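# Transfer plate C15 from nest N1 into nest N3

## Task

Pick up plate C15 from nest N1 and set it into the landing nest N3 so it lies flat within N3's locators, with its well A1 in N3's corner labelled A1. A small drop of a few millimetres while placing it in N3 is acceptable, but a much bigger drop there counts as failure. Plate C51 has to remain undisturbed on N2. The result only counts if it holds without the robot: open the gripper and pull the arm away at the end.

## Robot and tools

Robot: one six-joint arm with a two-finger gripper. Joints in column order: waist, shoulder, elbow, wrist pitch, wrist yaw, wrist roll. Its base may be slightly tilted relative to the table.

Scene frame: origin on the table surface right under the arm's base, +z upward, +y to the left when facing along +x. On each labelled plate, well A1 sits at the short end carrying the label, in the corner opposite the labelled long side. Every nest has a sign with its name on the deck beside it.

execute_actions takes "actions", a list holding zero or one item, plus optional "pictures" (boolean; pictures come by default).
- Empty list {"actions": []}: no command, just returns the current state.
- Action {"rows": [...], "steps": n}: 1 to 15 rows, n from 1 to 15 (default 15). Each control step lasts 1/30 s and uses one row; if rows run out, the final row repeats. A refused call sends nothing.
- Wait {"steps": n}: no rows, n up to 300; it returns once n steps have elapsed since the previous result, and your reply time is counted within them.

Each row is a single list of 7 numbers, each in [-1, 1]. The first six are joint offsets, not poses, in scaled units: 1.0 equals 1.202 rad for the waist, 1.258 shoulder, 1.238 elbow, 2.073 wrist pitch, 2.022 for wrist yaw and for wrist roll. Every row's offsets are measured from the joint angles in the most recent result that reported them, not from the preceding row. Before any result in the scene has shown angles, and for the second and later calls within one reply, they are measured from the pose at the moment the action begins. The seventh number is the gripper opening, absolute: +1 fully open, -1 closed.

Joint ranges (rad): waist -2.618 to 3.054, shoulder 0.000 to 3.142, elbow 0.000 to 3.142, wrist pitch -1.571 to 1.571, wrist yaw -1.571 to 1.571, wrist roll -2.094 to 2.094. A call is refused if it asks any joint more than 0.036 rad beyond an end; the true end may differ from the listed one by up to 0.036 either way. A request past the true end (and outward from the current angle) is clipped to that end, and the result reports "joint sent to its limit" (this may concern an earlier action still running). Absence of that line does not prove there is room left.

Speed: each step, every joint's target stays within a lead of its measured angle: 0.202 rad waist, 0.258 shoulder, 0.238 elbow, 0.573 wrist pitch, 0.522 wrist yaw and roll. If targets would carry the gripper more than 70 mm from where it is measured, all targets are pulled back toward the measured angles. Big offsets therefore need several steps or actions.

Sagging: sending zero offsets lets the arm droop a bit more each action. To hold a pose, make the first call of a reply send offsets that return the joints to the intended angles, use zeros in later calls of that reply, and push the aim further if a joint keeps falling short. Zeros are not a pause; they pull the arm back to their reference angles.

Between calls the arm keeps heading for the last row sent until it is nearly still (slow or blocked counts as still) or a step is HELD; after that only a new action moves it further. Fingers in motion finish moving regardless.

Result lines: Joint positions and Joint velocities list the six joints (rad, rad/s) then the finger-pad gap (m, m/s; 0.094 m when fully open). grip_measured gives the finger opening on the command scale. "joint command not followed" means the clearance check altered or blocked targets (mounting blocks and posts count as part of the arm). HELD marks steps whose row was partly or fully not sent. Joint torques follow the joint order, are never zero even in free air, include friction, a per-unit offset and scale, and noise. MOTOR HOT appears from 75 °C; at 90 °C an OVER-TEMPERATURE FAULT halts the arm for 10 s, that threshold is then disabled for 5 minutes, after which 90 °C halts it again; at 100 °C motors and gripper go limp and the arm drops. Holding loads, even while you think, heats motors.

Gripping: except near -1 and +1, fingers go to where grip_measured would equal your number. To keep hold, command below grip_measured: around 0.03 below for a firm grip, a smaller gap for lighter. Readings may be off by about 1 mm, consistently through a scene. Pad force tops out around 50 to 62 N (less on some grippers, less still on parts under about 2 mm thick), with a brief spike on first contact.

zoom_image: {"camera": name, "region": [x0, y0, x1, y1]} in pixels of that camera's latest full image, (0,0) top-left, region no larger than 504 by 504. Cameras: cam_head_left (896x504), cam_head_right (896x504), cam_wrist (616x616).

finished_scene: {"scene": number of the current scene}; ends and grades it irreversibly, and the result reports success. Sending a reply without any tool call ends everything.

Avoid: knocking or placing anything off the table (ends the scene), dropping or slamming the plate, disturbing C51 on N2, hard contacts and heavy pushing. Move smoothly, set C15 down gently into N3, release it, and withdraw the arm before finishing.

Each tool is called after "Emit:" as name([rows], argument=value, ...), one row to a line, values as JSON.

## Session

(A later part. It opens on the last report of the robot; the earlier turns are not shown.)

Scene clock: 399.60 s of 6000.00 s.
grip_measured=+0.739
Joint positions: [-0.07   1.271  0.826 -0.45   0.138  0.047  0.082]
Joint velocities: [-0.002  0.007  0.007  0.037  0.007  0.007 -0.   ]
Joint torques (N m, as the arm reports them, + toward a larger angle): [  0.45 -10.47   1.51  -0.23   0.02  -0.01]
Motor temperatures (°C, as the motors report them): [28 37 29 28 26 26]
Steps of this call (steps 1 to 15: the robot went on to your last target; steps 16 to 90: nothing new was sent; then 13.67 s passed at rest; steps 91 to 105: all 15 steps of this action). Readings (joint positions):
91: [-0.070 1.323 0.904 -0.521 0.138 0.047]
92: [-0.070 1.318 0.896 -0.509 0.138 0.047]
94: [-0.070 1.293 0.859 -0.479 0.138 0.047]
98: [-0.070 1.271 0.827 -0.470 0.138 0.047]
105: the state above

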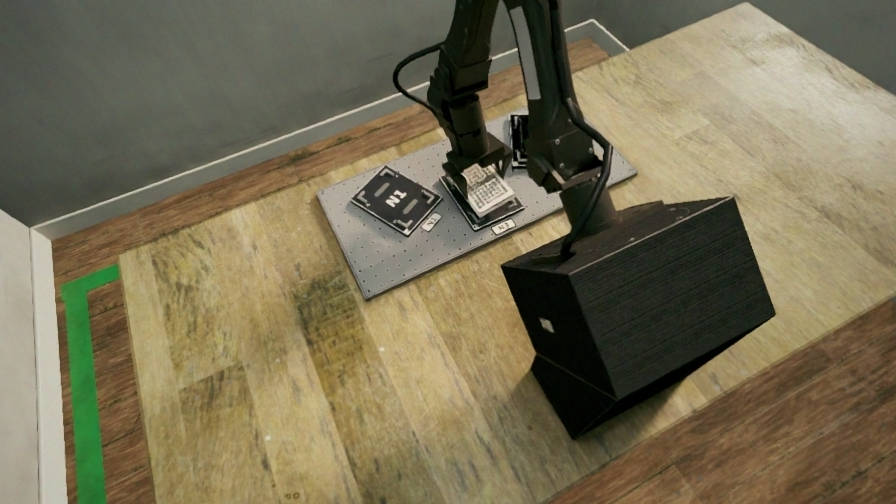

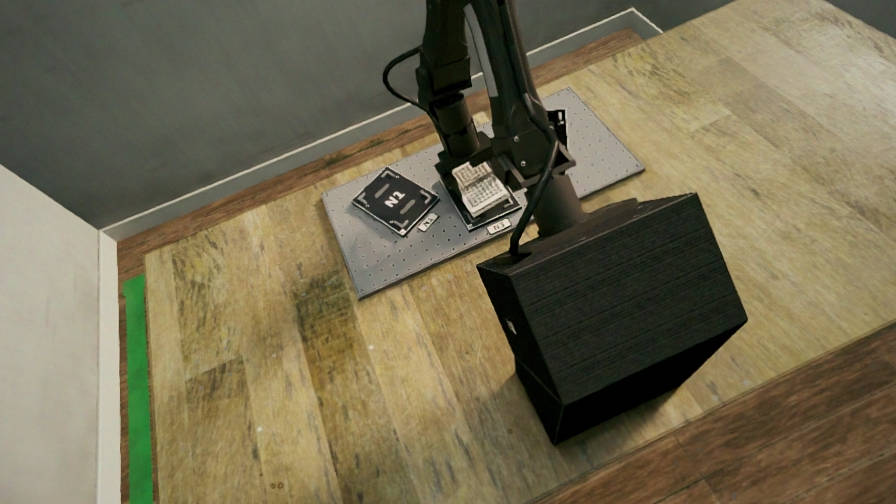

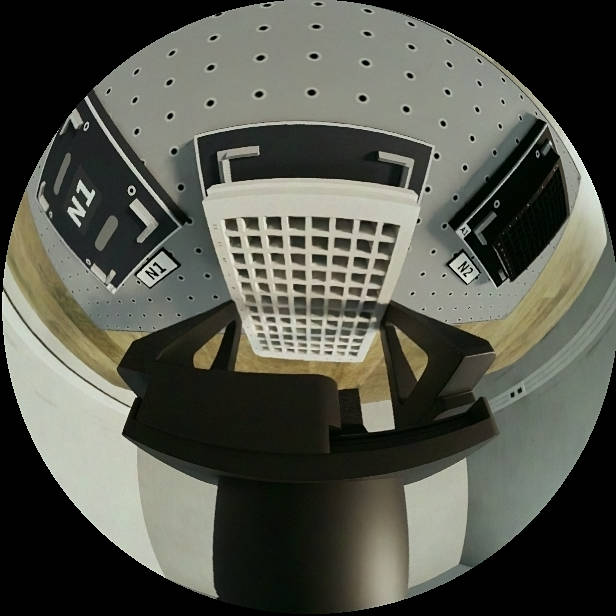

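Emit:
execute_actions([
  {"rows":[[0,0.013,0.02,0.005,0,0,0.71],[0,0.026,0.032,0.01,0,0,0.71],[-0.003,0.038,0.042,0.014,0,0,0.71]],"steps":15},
])

Emit:
zoom_image(camera="cam_head_left", region=[420, 120, 560, 250])

Scene clock: 410.13 s of 6000.00 s.
grip_measured=+0.739
Joint positions: [-0.07   1.317  0.854 -0.434  0.138  0.047  0.082]
Joint velocities: [-0.007  0.002  0.007 -0.051  0.066 -0.007 -0.   ]
Joint torques (N m, as the arm reports them, + toward a larger angle): [ 0.25 -8.64  3.88 -0.28  0.01 -0.02]
Motor temperatures (°C, as the motors report them): [28 38 28 28 26 26]
Steps of this call (steps 1 to 15: the robot went on to your last target; steps 16 to 90: nothing new was sent; then 7.03 s passed at rest; steps 91 to 105: all 15 steps of this action). Readings (joint positions):
91: [-0.070 1.272 0.826 -0.445 0.138 0.047]
92: [-0.070 1.276 0.828 -0.445 0.138 0.047]
94: [-0.070 1.297 0.843 -0.444 0.138 0.047]
98: [-0.070 1.317 0.854 -0.434 0.138 0.047]
105: the state above

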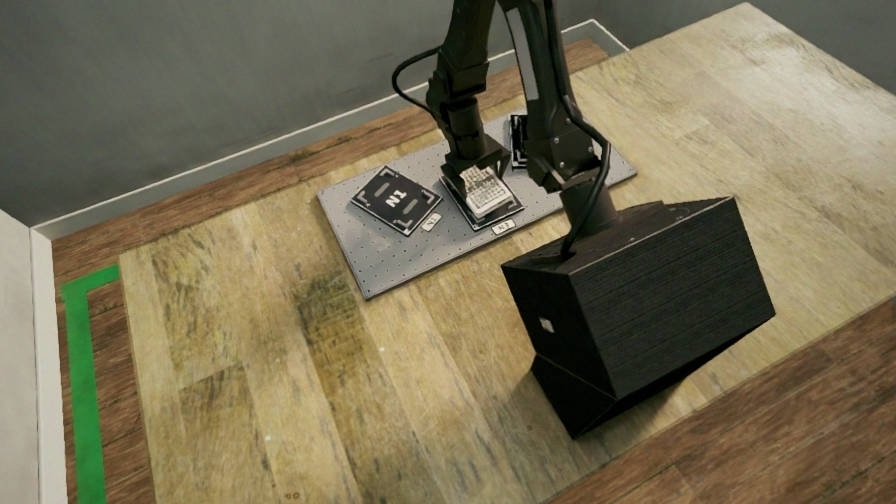

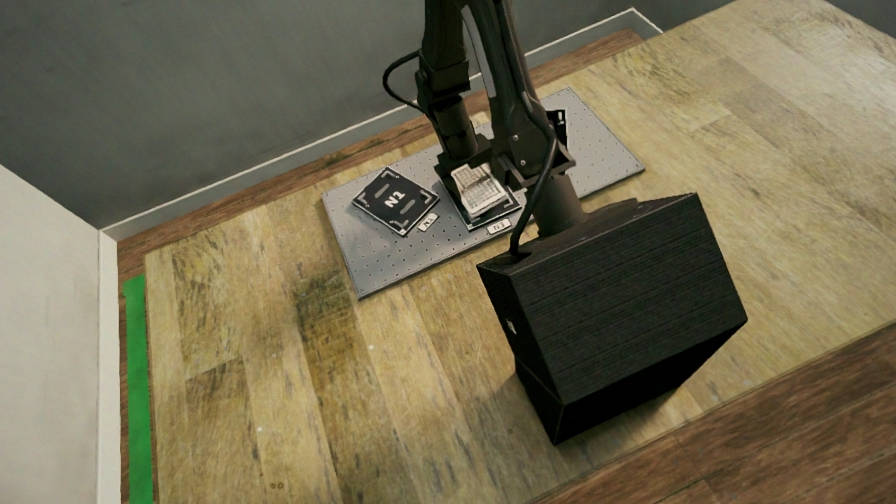

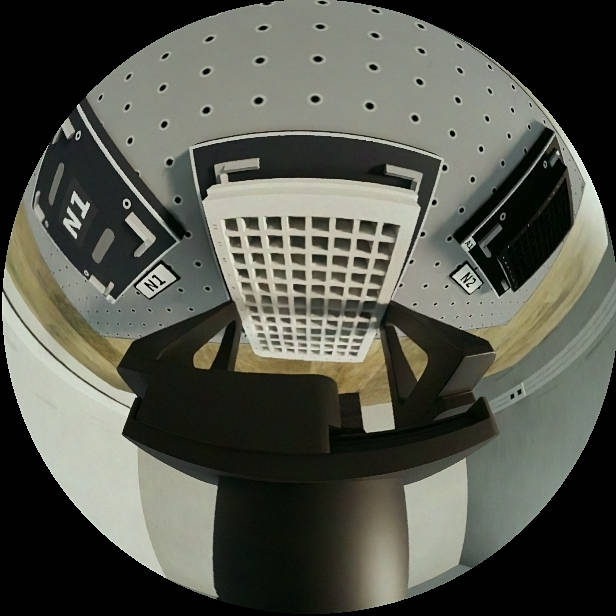

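Region (420, 120, 560, 250) of cam_head_left's 896x504 image, scaled by 3.600, with more detail than that image has; it fills the top 468 rows of this view, and the rest is white.

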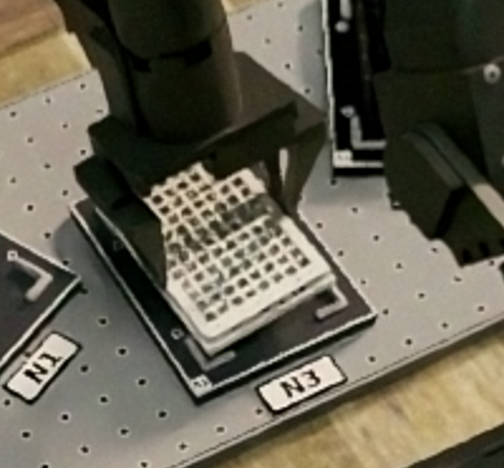

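Emit:
execute_actions([
  {"rows":[[0,0,0,0.01,0,0,0.71],[0,0,0,0.02,0,0,0.71],[0,0.01,0,0.024,0,0,0.71],[0,0.018,0,0.026,0,0,0.71]],"steps":15},
])

Emit:
zoom_image(camera="cam_head_left", region=[420, 120, 560, 250])

Emit:
zoom_image(camera="cam_wrist", region=[170, 110, 460, 260])

Scene clock: 419.77 s of 6000.00 s.
grip_measured=+0.739
Joint positions: [-0.07   1.332  0.854 -0.405  0.137  0.047  0.082]
Joint velocities: [-0.027 -0.012 -0.007  0.037  0.022  0.022  0.   ]
Joint torques (N m, as the arm reports them, + toward a larger angle): [ 0.6  -8.09  2.19 -0.17  0.    0.  ]
Motor temperatures (°C, as the motors report them): [28 37 29 27 26 26]
Steps of this call (steps 1 to 15: the robot went on to your last target; steps 16 to 90: nothing new was sent; then 6.13 s passed at rest; steps 91 to 105: all 15 steps of this action). Readings (joint positions):
91: [-0.070 1.317 0.854 -0.434 0.138 0.047]
92: [-0.070 1.317 0.854 -0.431 0.138 0.047]
94: [-0.070 1.320 0.854 -0.420 0.138 0.047]
98: [-0.070 1.332 0.854 -0.405 0.137 0.047]
105: the state above

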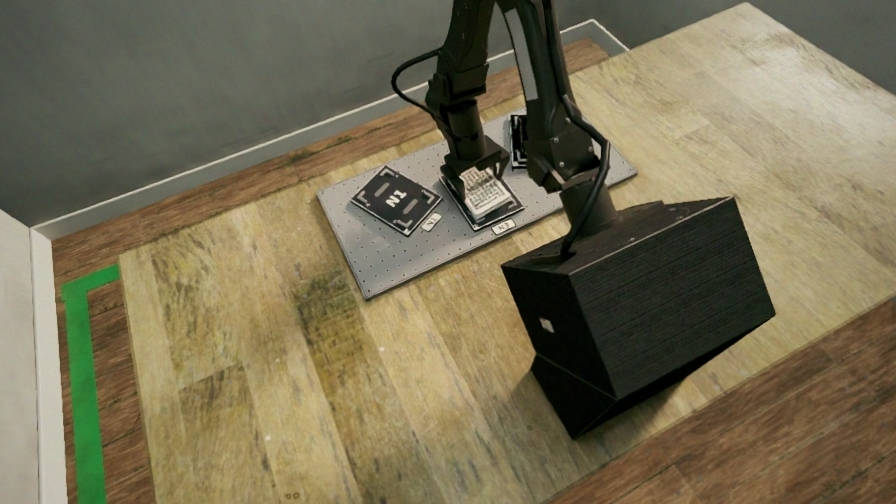

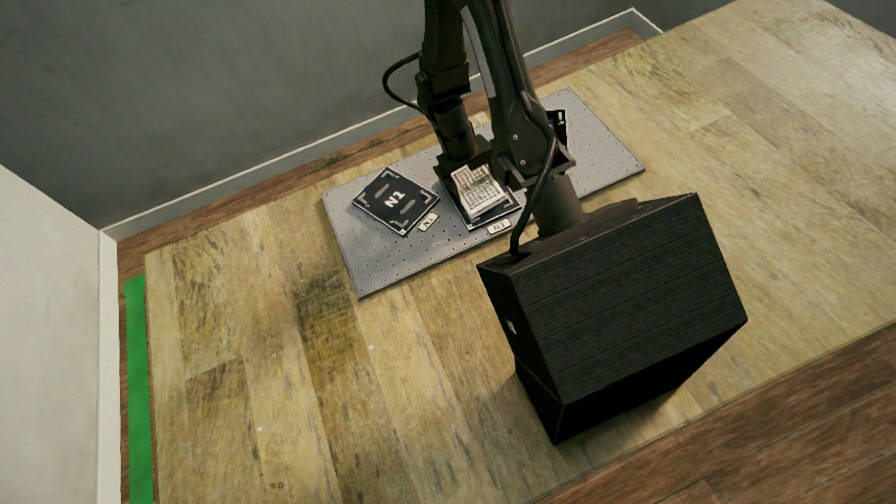

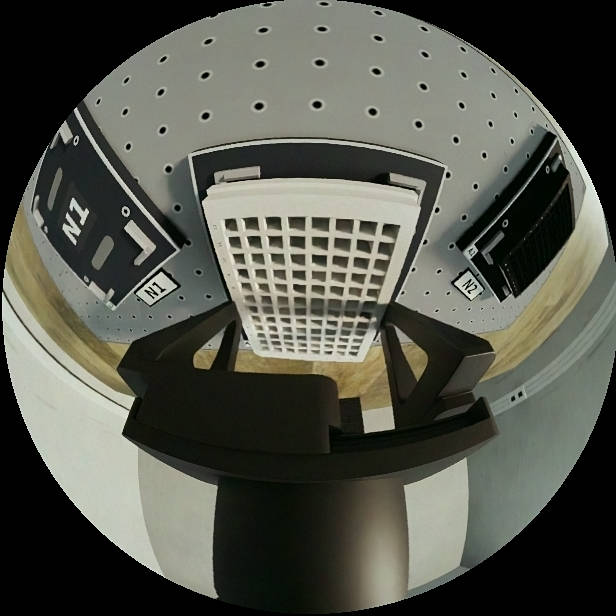

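Region (420, 120, 560, 250) of cam_head_left's 896x504 image, scaled by 3.600, with more detail than that image has; it fills the top 468 rows of this view, and the rest is white.

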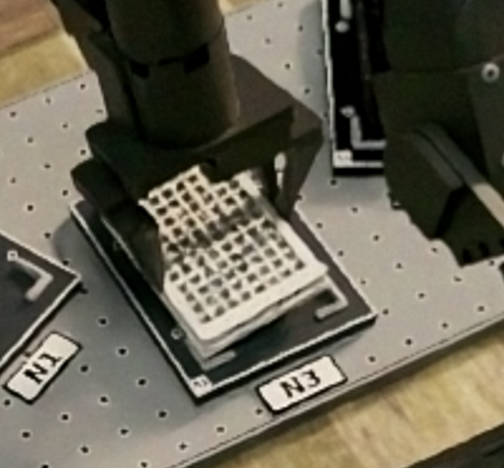

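Region (170, 110, 460, 260) of cam_wrist's 616x616 image, scaled by 1.738, with more detail than that image has; it fills the top 261 rows of this view, and the rest is white.

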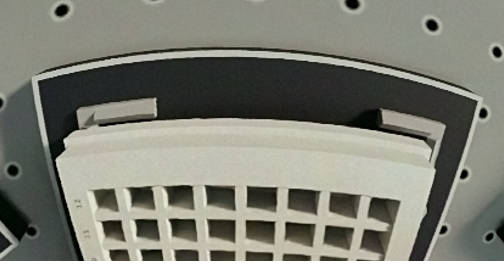

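Emit:
execute_actions([
  {"rows":[[0,0.008,-0.008,0.005,0,0,0.71],[0,0.012,-0.014,0.009,0,0,0.71],[0,0.016,-0.018,0.012,0,0,0.71]],"steps":15},
])

Emit:
zoom_image(camera="cam_head_left", region=[420, 120, 560, 250])

Emit:
zoom_image(camera="cam_wrist", region=[170, 110, 460, 260])

Scene clock: 440.57 s of 6000.00 s.
grip_measured=+0.739
Joint positions: [-0.07   1.332  0.854 -0.405  0.137  0.047  0.082]
Joint velocities: [-0.032 -0.002 -0.012  0.022 -0.037 -0.007 -0.   ]
Joint torques (N m, as the arm reports them, + toward a larger angle): [ 0.49 -6.92  0.73 -0.09  0.01  0.  ]
Motor temperatures (°C, as the motors report them): [28 37 28 27 26 26]
Steps of this call (steps 1 to 15: the robot went on to your last target; steps 16 to 90: nothing new was sent; then 17.30 s passed at rest; steps 91 to 105: all 15 steps of this action). Readings (joint positions):
91: [-0.070 1.332 0.854 -0.405 0.137 0.047]
92: [-0.070 1.332 0.854 -0.405 0.137 0.047]
94: [-0.070 1.332 0.854 -0.405 0.137 0.047]
98: [-0.070 1.332 0.854 -0.405 0.137 0.047]
105: the state above

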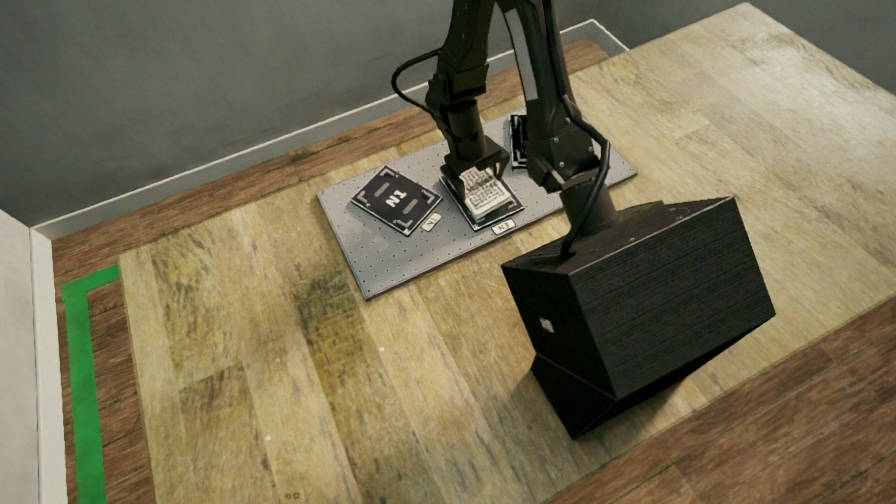

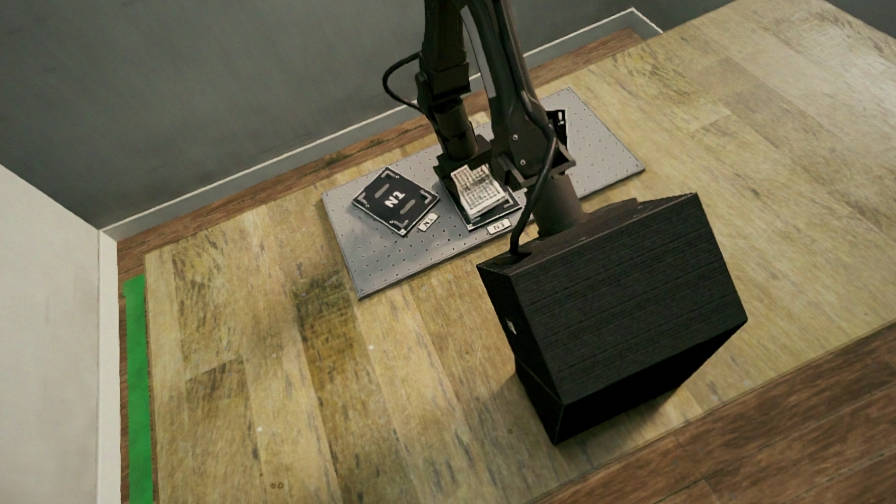

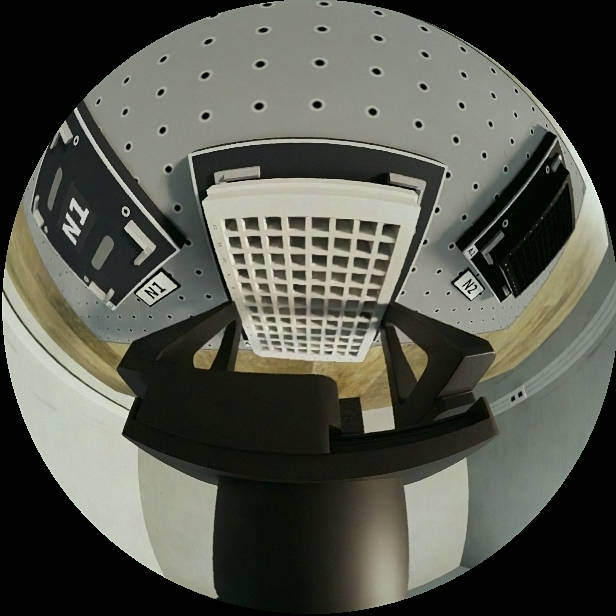

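Region (420, 120, 560, 250) of cam_head_left's 896x504 image, scaled by 3.600, with more detail than that image has; it fills the top 468 rows of this view, and the rest is white.

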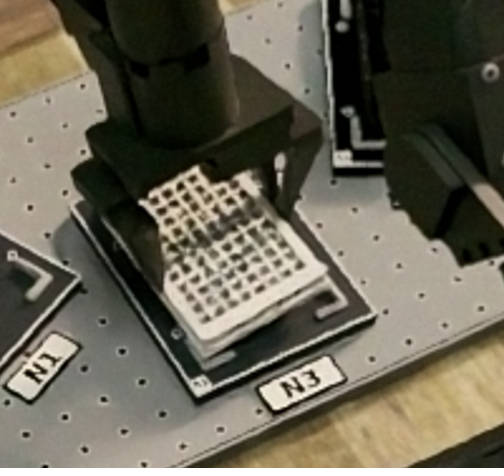

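Region (170, 110, 460, 260) of cam_wrist's 616x616 image, scaled by 1.738, with more detail than that image has; it fills the top 261 rows of this view, and the rest is white.

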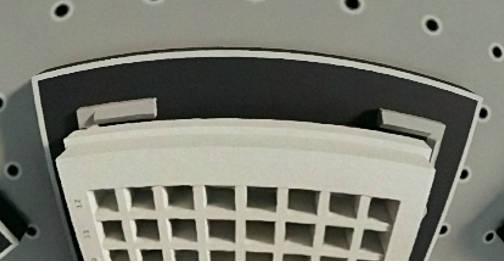

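Emit:
execute_actions([
  {"rows":[[0,-0.028,0,0,0,0,0.71],[0,-0.036,-0.012,0,0.003,0,0.71],[0,-0.036,-0.024,-0.004,0.008,0,0.71]],"steps":15},
])

Emit:
zoom_image(camera="cam_head_left", region=[420, 120, 560, 250])

Emit:
zoom_image(camera="cam_wrist", region=[170, 110, 460, 260])

Scene clock: 459.03 s of 6000.00 s.
grip_measured=+0.739
Joint positions: [-0.07   1.307  0.839 -0.406  0.143  0.047  0.082]
Joint velocities: [ 0.002 -0.007  0.012  0.007  0.022  0.066 -0.001]
Joint torques (N m, as the arm reports them, + toward a larger angle): [  0.6  -10.46   1.22  -0.48   0.03   0.03]
Motor temperatures (°C, as the motors report them): [28 36 28 27 26 26]
Steps of this call (steps 1 to 15: the robot went on to your last target; steps 16 to 90: nothing new was sent; then 14.97 s passed at rest; steps 91 to 105: all 15 steps of this action). Readings (joint positions):
91: [-0.070 1.330 0.854 -0.405 0.137 0.047]
92: [-0.070 1.327 0.854 -0.406 0.137 0.047]
94: [-0.070 1.315 0.850 -0.406 0.139 0.047]
98: [-0.070 1.307 0.842 -0.406 0.142 0.047]
105: the state above

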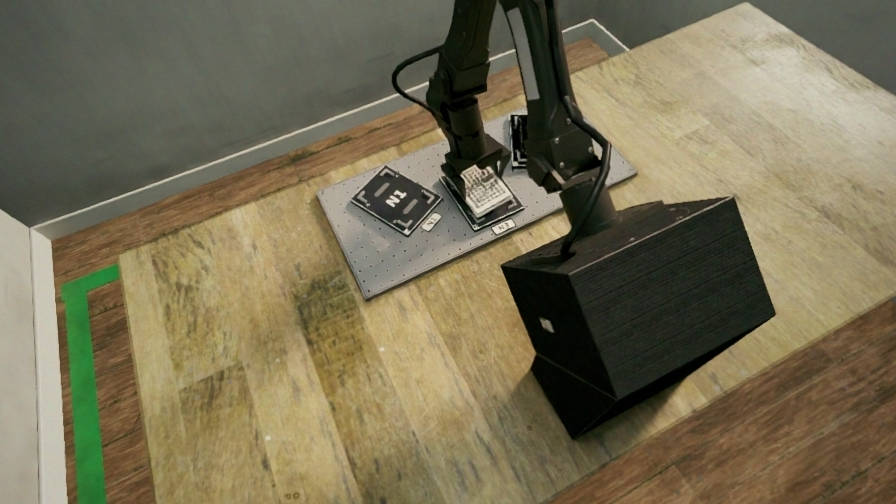

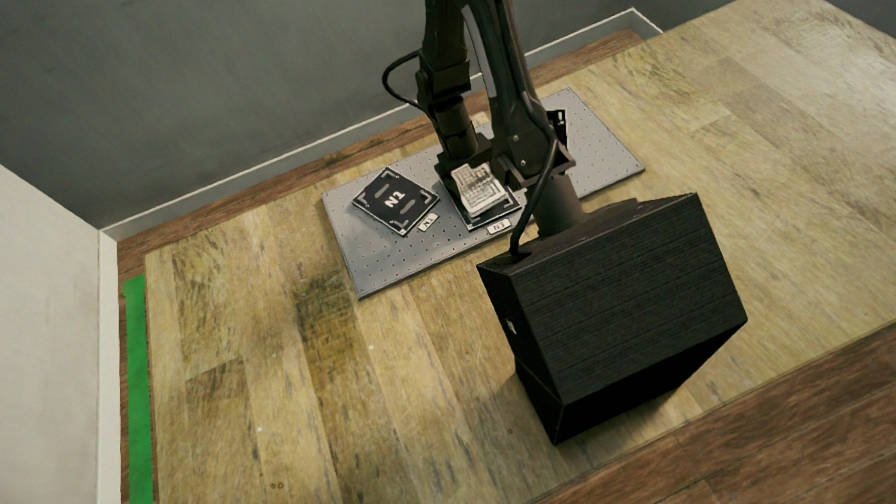

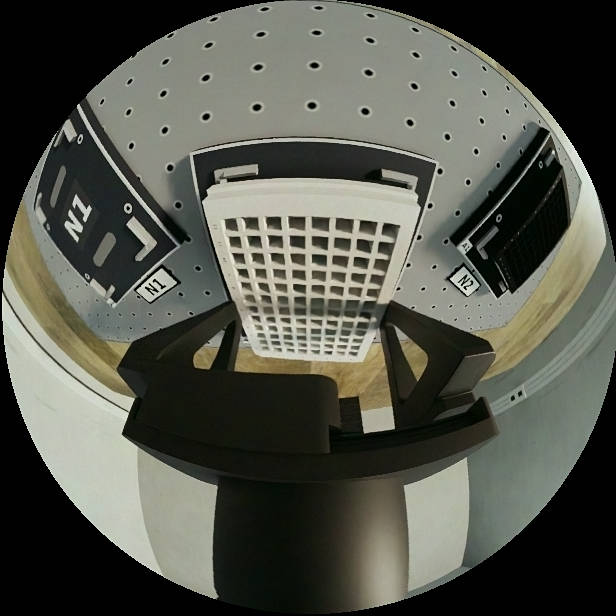

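Region (420, 120, 560, 250) of cam_head_left's 896x504 image, scaled by 3.600, with more detail than that image has; it fills the top 468 rows of this view, and the rest is white.

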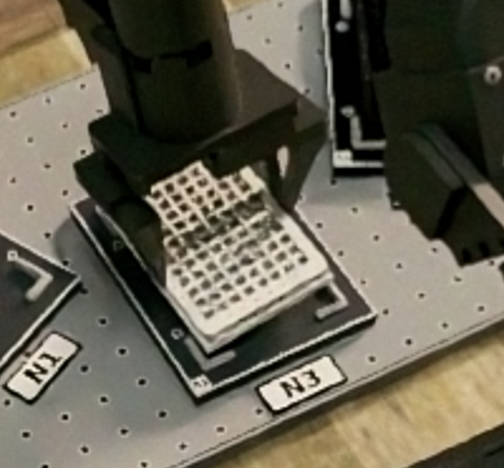

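Region (170, 110, 460, 260) of cam_wrist's 616x616 image, scaled by 1.738, with more detail than that image has; it fills the top 261 rows of this view, and the rest is white.

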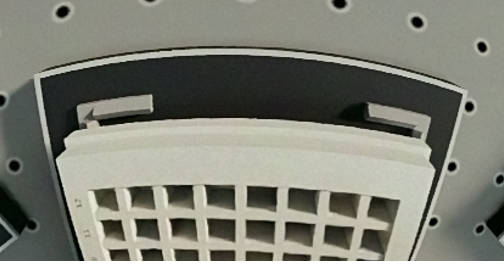

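Emit:
execute_actions([
  {"rows":[[0,0,0,0,0.006,0,0.71],[0,0.012,-0.01,0.005,0.007,0,0.71],[0,0.018,-0.014,0.01,0.007,0,0.71],[0,0.023,-0.017,0.014,0.007,0,0.71],[0,0.028,-0.02,0.017,0.007,0,0.71]],"steps":15},
])

Emit:
zoom_image(camera="cam_head_left", region=[420, 120, 560, 250])

Emit:
zoom_image(camera="cam_wrist", region=[170, 110, 460, 260])

Scene clock: 472.13 s of 6000.00 s.
grip_measured=+0.739
Joint positions: [-0.07   1.33   0.837 -0.393  0.145  0.047  0.082]
Joint velocities: [ 0.002  0.007  0.002 -0.007 -0.037  0.022  0.001]
Joint torques (N m, as the arm reports them, + toward a larger angle): [ 0.53 -7.66  0.55 -0.18  0.06  0.03]
Motor temperatures (°C, as the motors report them): [28 37 28 28 26 26]
Steps of this call (steps 1 to 15: the robot went on to your last target; steps 16 to 90: nothing new was sent; then 9.60 s passed at rest; steps 91 to 105: all 15 steps of this action). Readings (joint positions):
91: [-0.070 1.307 0.839 -0.406 0.144 0.047]
92: [-0.070 1.307 0.839 -0.406 0.145 0.047]
94: [-0.070 1.314 0.839 -0.401 0.146 0.047]
98: [-0.070 1.330 0.837 -0.394 0.145 0.047]
105: the state above

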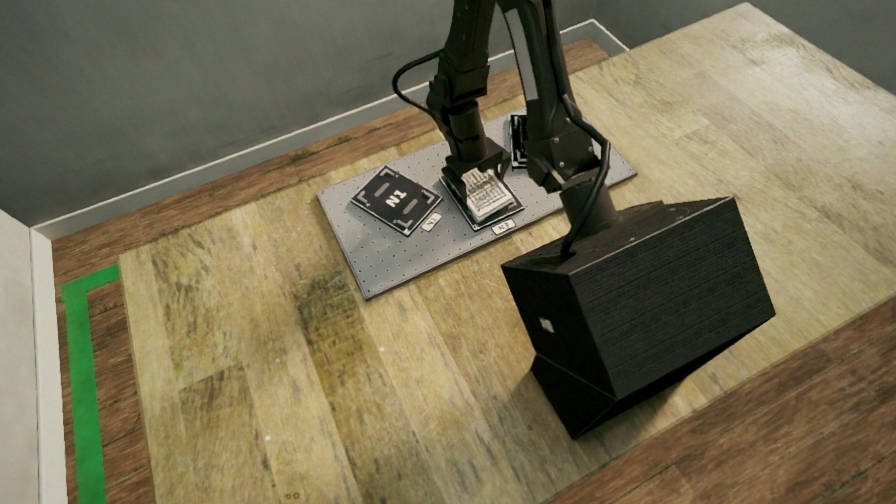

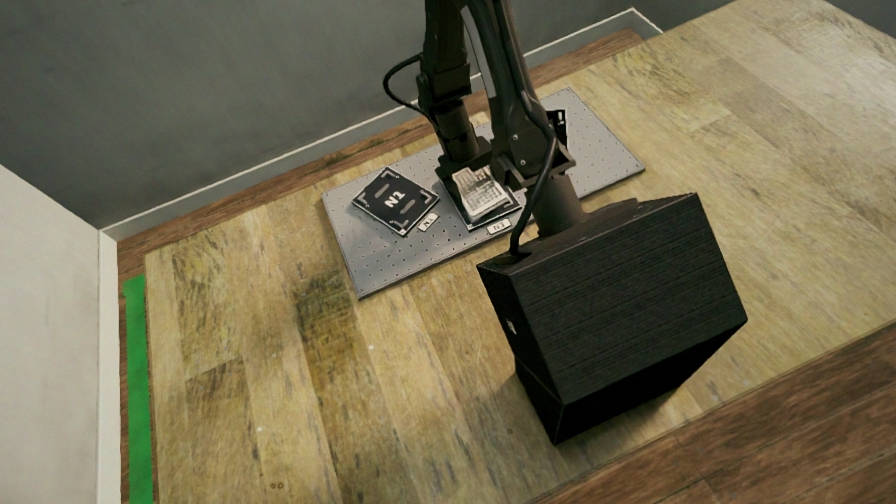

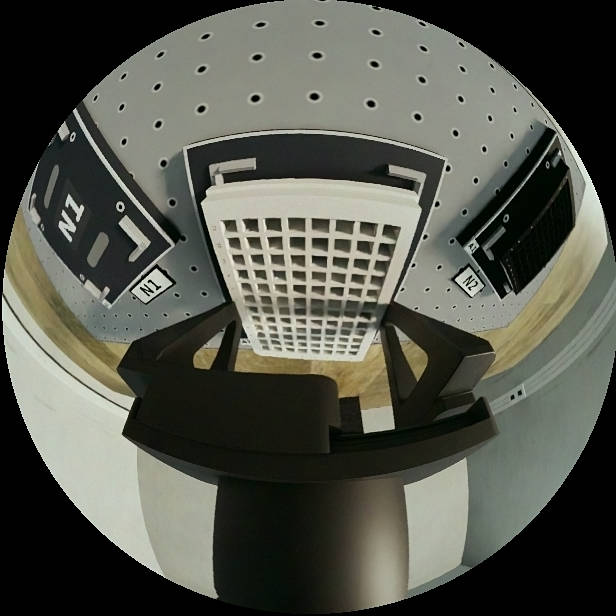

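Region (420, 120, 560, 250) of cam_head_left's 896x504 image, scaled by 3.600, with more detail than that image has; it fills the top 468 rows of this view, and the rest is white.

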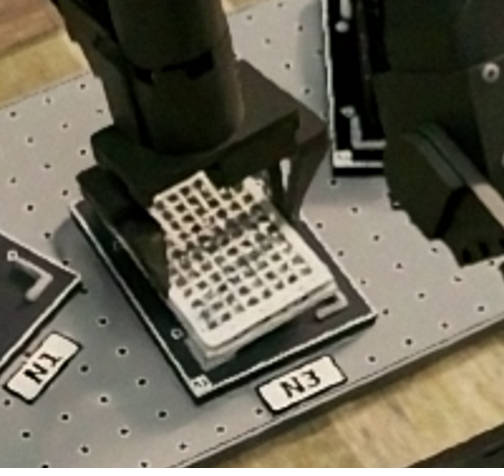

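Region (170, 110, 460, 260) of cam_wrist's 616x616 image, scaled by 1.738, with more detail than that image has; it fills the top 261 rows of this view, and the rest is white.

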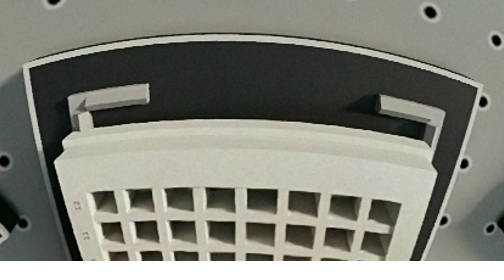

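Emit:
execute_actions([
  {"rows":[[0,-0.024,0,0,0,0,0.71],[0,-0.024,0,0,0,0,0.71],[-0.01,-0.024,0,0.005,0,0,0.71],[-0.016,-0.024,0,0.01,0,0,0.71],[-0.02,-0.024,0.006,0.013,0,0,0.71]],"steps":15},
])

Emit:
zoom_image(camera="cam_wrist", region=[170, 110, 460, 260])

Scene clock: 486.67 s of 6000.00 s.
grip_measured=+0.739
Joint positions: [-0.086  1.322  0.837 -0.382  0.143  0.047  0.082]
Joint velocities: [-0.002 -0.002 -0.012 -0.037 -0.007  0.037  0.001]
Joint torques (N m, as the arm reports them, + toward a larger angle): [ -0.21 -10.74   2.64  -0.23   0.07   0.  ]
Motor temperatures (°C, as the motors report them): [28 37 28 27 26 26]
Steps of this call (steps 1 to 15: the robot went on to your last target; steps 16 to 90: nothing new was sent; then 11.03 s passed at rest; steps 91 to 105: all 15 steps of this action). Readings (joint positions):
91: [-0.070 1.328 0.837 -0.393 0.145 0.047]
92: [-0.070 1.326 0.837 -0.395 0.144 0.047]
94: [-0.072 1.322 0.837 -0.394 0.143 0.047]
98: [-0.084 1.322 0.837 -0.386 0.143 0.047]
105: the state above

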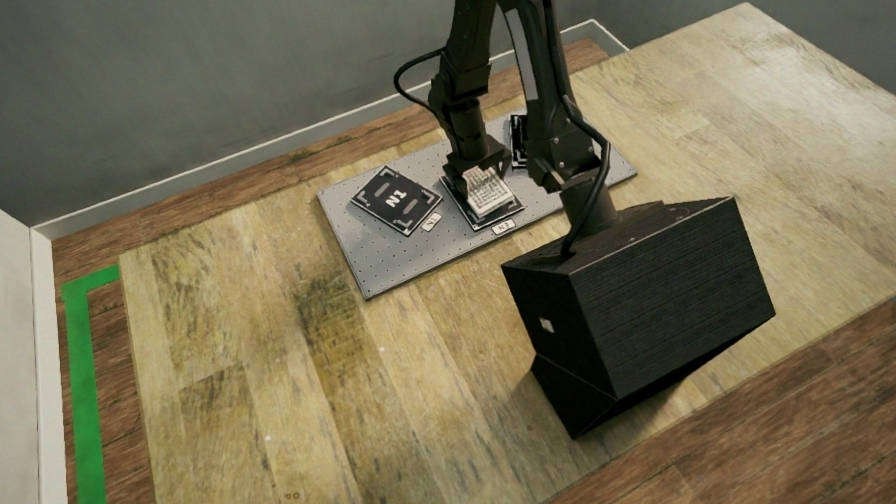

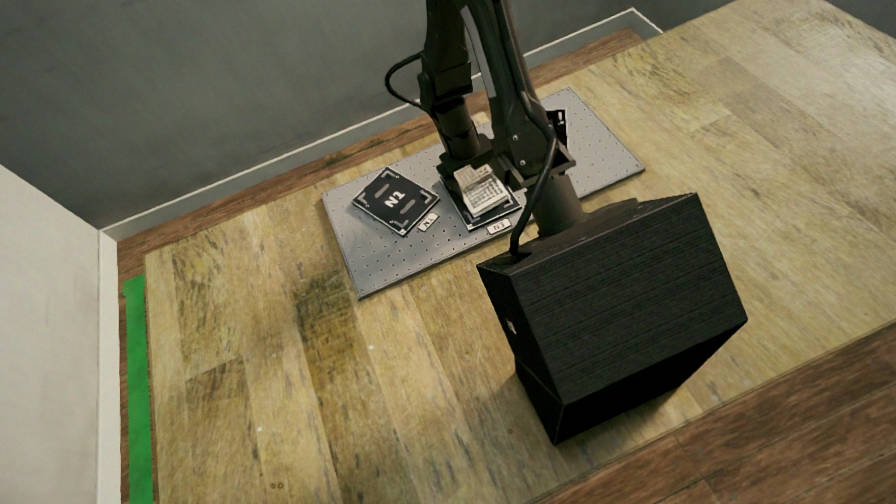

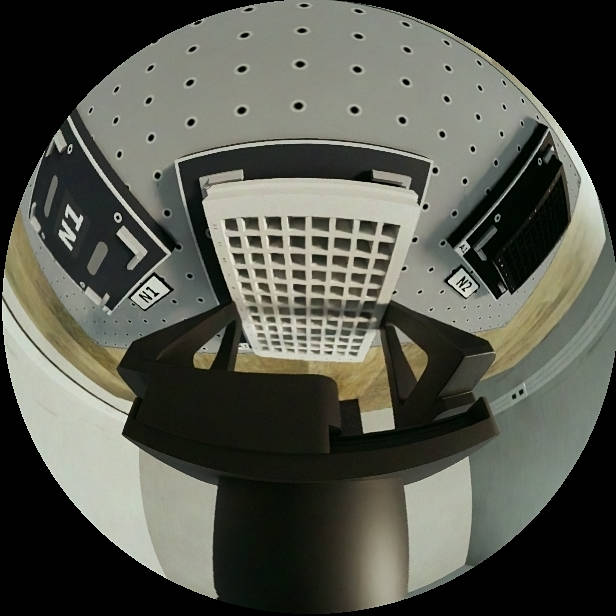

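Region (170, 110, 460, 260) of cam_wrist's 616x616 image, scaled by 1.738, with more detail than that image has; it fills the top 261 rows of this view, and the rest is white.

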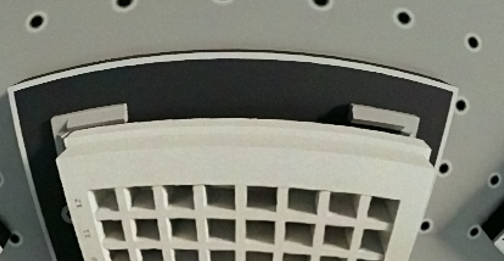

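Emit:
execute_actions([
  {"rows":[[0,-0.008,0,-0.004,-0.007,0,0.71]],"steps":15},
])

Emit:
zoom_image(camera="cam_wrist", region=[170, 110, 460, 260])

Emit:
zoom_image(camera="cam_head_left", region=[420, 120, 560, 250])

Scene clock: 503.40 s of 6000.00 s.
grip_measured=+0.739
Joint positions: [-0.086  1.322  0.837 -0.381  0.135  0.047  0.082]
Joint velocities: [-0.007 -0.002  0.002 -0.037 -0.066  0.037 -0.001]
Joint torques (N m, as the arm reports them, + toward a larger angle): [ 0.59 -9.63  2.07 -0.43 -0.07  0.05]
Motor temperatures (°C, as the motors report them): [28 38 28 27 26 26]
Steps of this call (steps 1 to 15: the robot went on to your last target; steps 16 to 90: nothing new was sent; then 13.23 s passed at rest; steps 91 to 105: all 15 steps of this action). Readings (joint positions):
91: [-0.086 1.322 0.837 -0.381 0.142 0.047]
92: [-0.086 1.322 0.837 -0.381 0.141 0.047]
94: [-0.086 1.322 0.837 -0.381 0.138 0.047]
98: [-0.086 1.322 0.837 -0.381 0.136 0.047]
105: the state above

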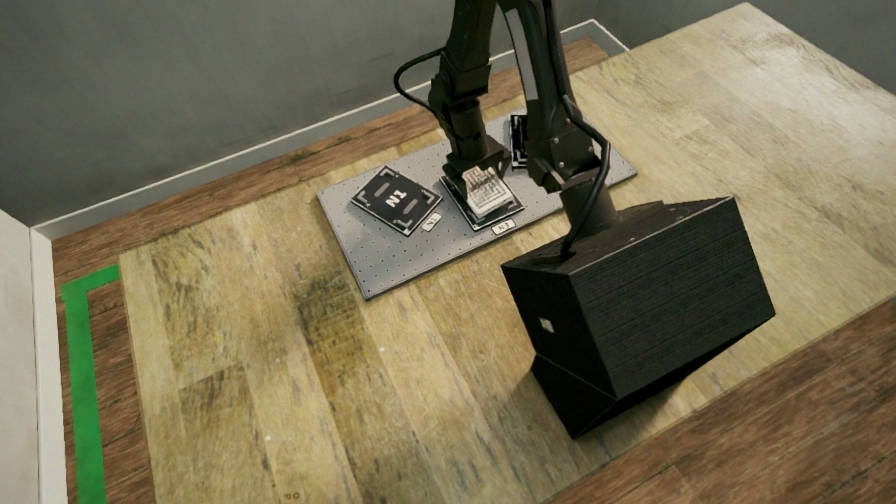

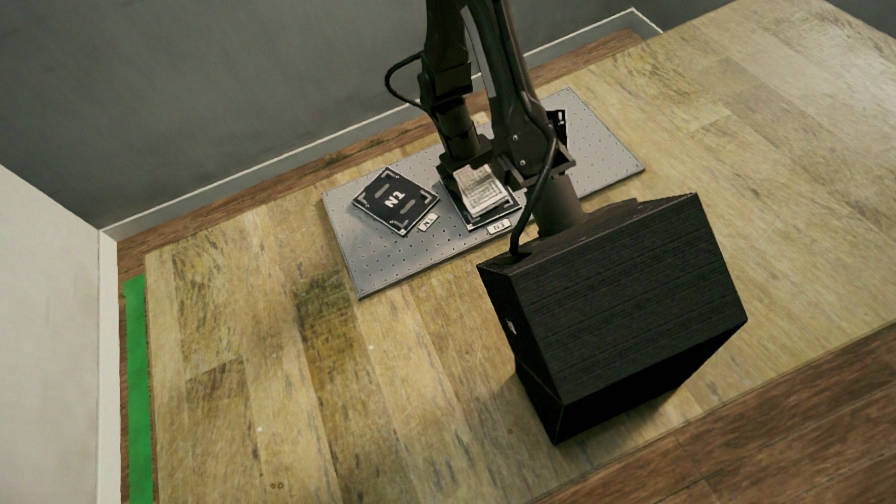

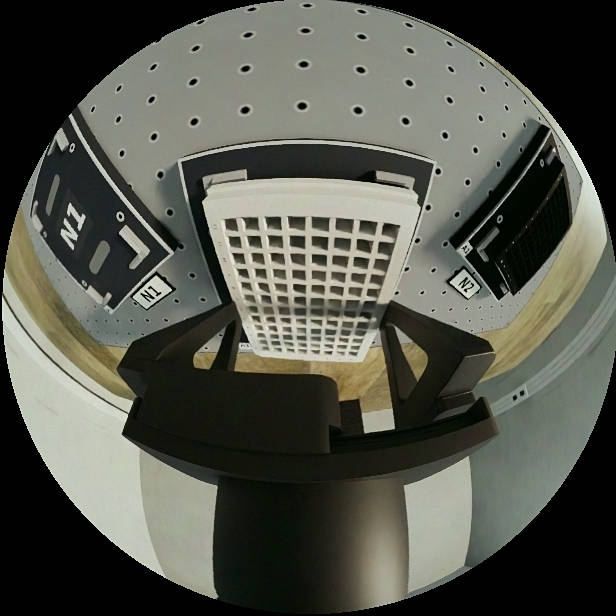

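Region (170, 110, 460, 260) of cam_wrist's 616x616 image, scaled by 1.738, with more detail than that image has; it fills the top 261 rows of this view, and the rest is white.

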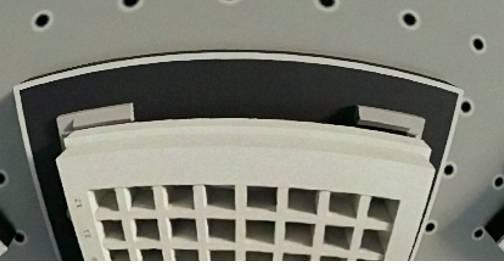

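Region (420, 120, 560, 250) of cam_head_left's 896x504 image, scaled by 3.600, with more detail than that image has; it fills the top 468 rows of this view, and the rest is white.

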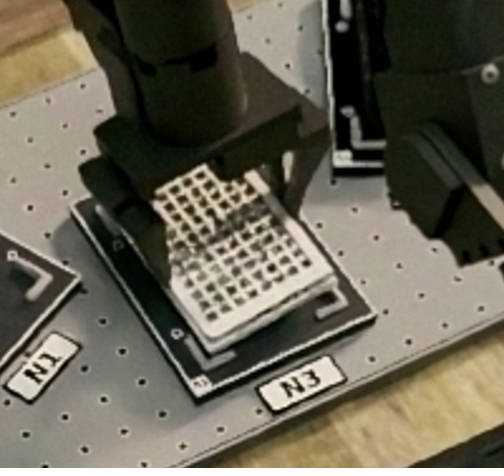

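Emit:
execute_actions([
  {"rows":[[0,-0.008,0,-0.008,-0.008,0,0.71]],"steps":15},
])

Emit:
zoom_image(camera="cam_wrist", region=[170, 110, 460, 260])

Scene clock: 509.63 s of 6000.00 s.
grip_measured=+0.739
Joint positions: [-0.086  1.322  0.837 -0.385  0.127  0.047  0.082]
Joint velocities: [ 0.007  0.002  0.002 -0.037 -0.007 -0.066 -0.001]
Joint torques (N m, as the arm reports them, + toward a larger angle): [ 0.37 -9.75  2.1  -0.48 -0.12 -0.03]
Motor temperatures (°C, as the motors report them): [28 38 28 27 26 26]
Steps of this call (steps 1 to 15: the robot went on to your last target; steps 16 to 90: nothing new was sent; then 2.73 s passed at rest; steps 91 to 105: all 15 steps of this action). Readings (joint positions):
91: [-0.086 1.322 0.837 -0.382 0.133 0.047]
92: [-0.086 1.322 0.837 -0.382 0.131 0.047]
94: [-0.086 1.322 0.837 -0.384 0.129 0.047]
98: [-0.086 1.322 0.837 -0.385 0.127 0.047]
105: the state above

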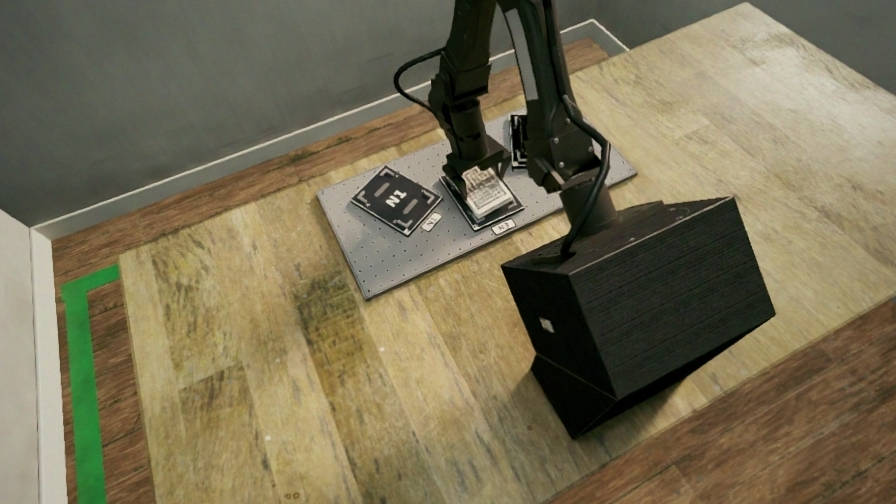

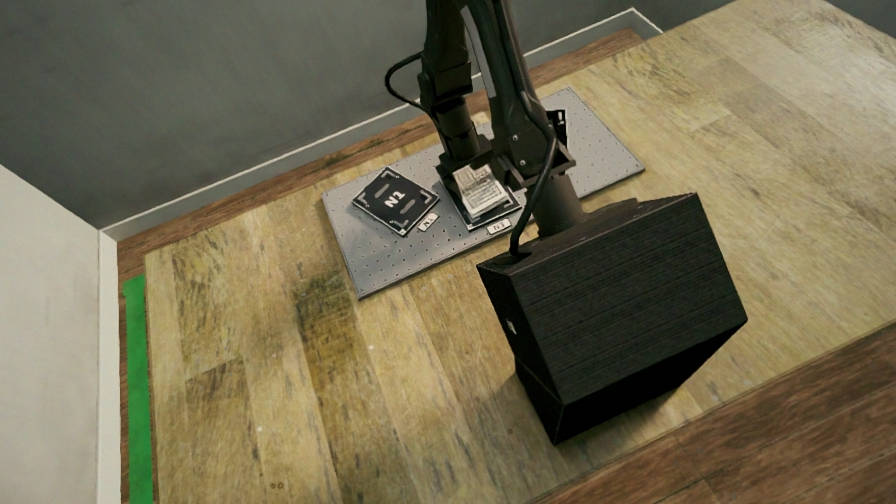

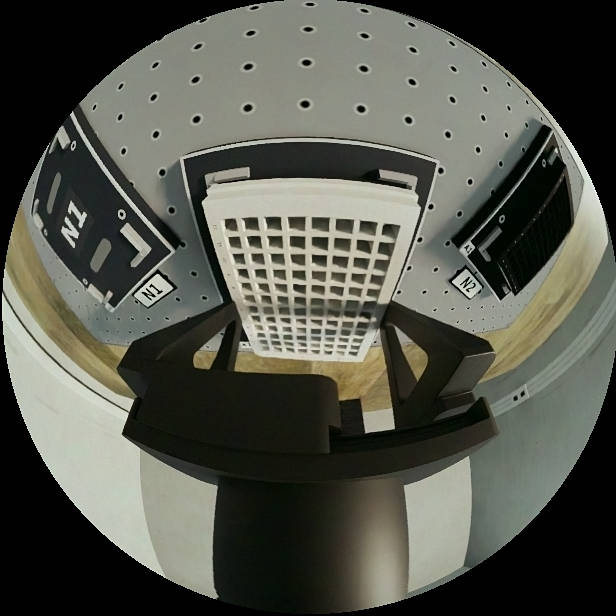

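Region (170, 110, 460, 260) of cam_wrist's 616x616 image, scaled by 1.738, with more detail than that image has; it fills the top 261 rows of this view, and the rest is white.

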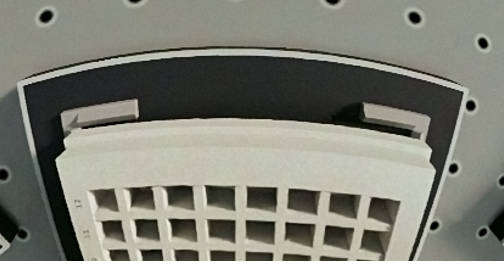

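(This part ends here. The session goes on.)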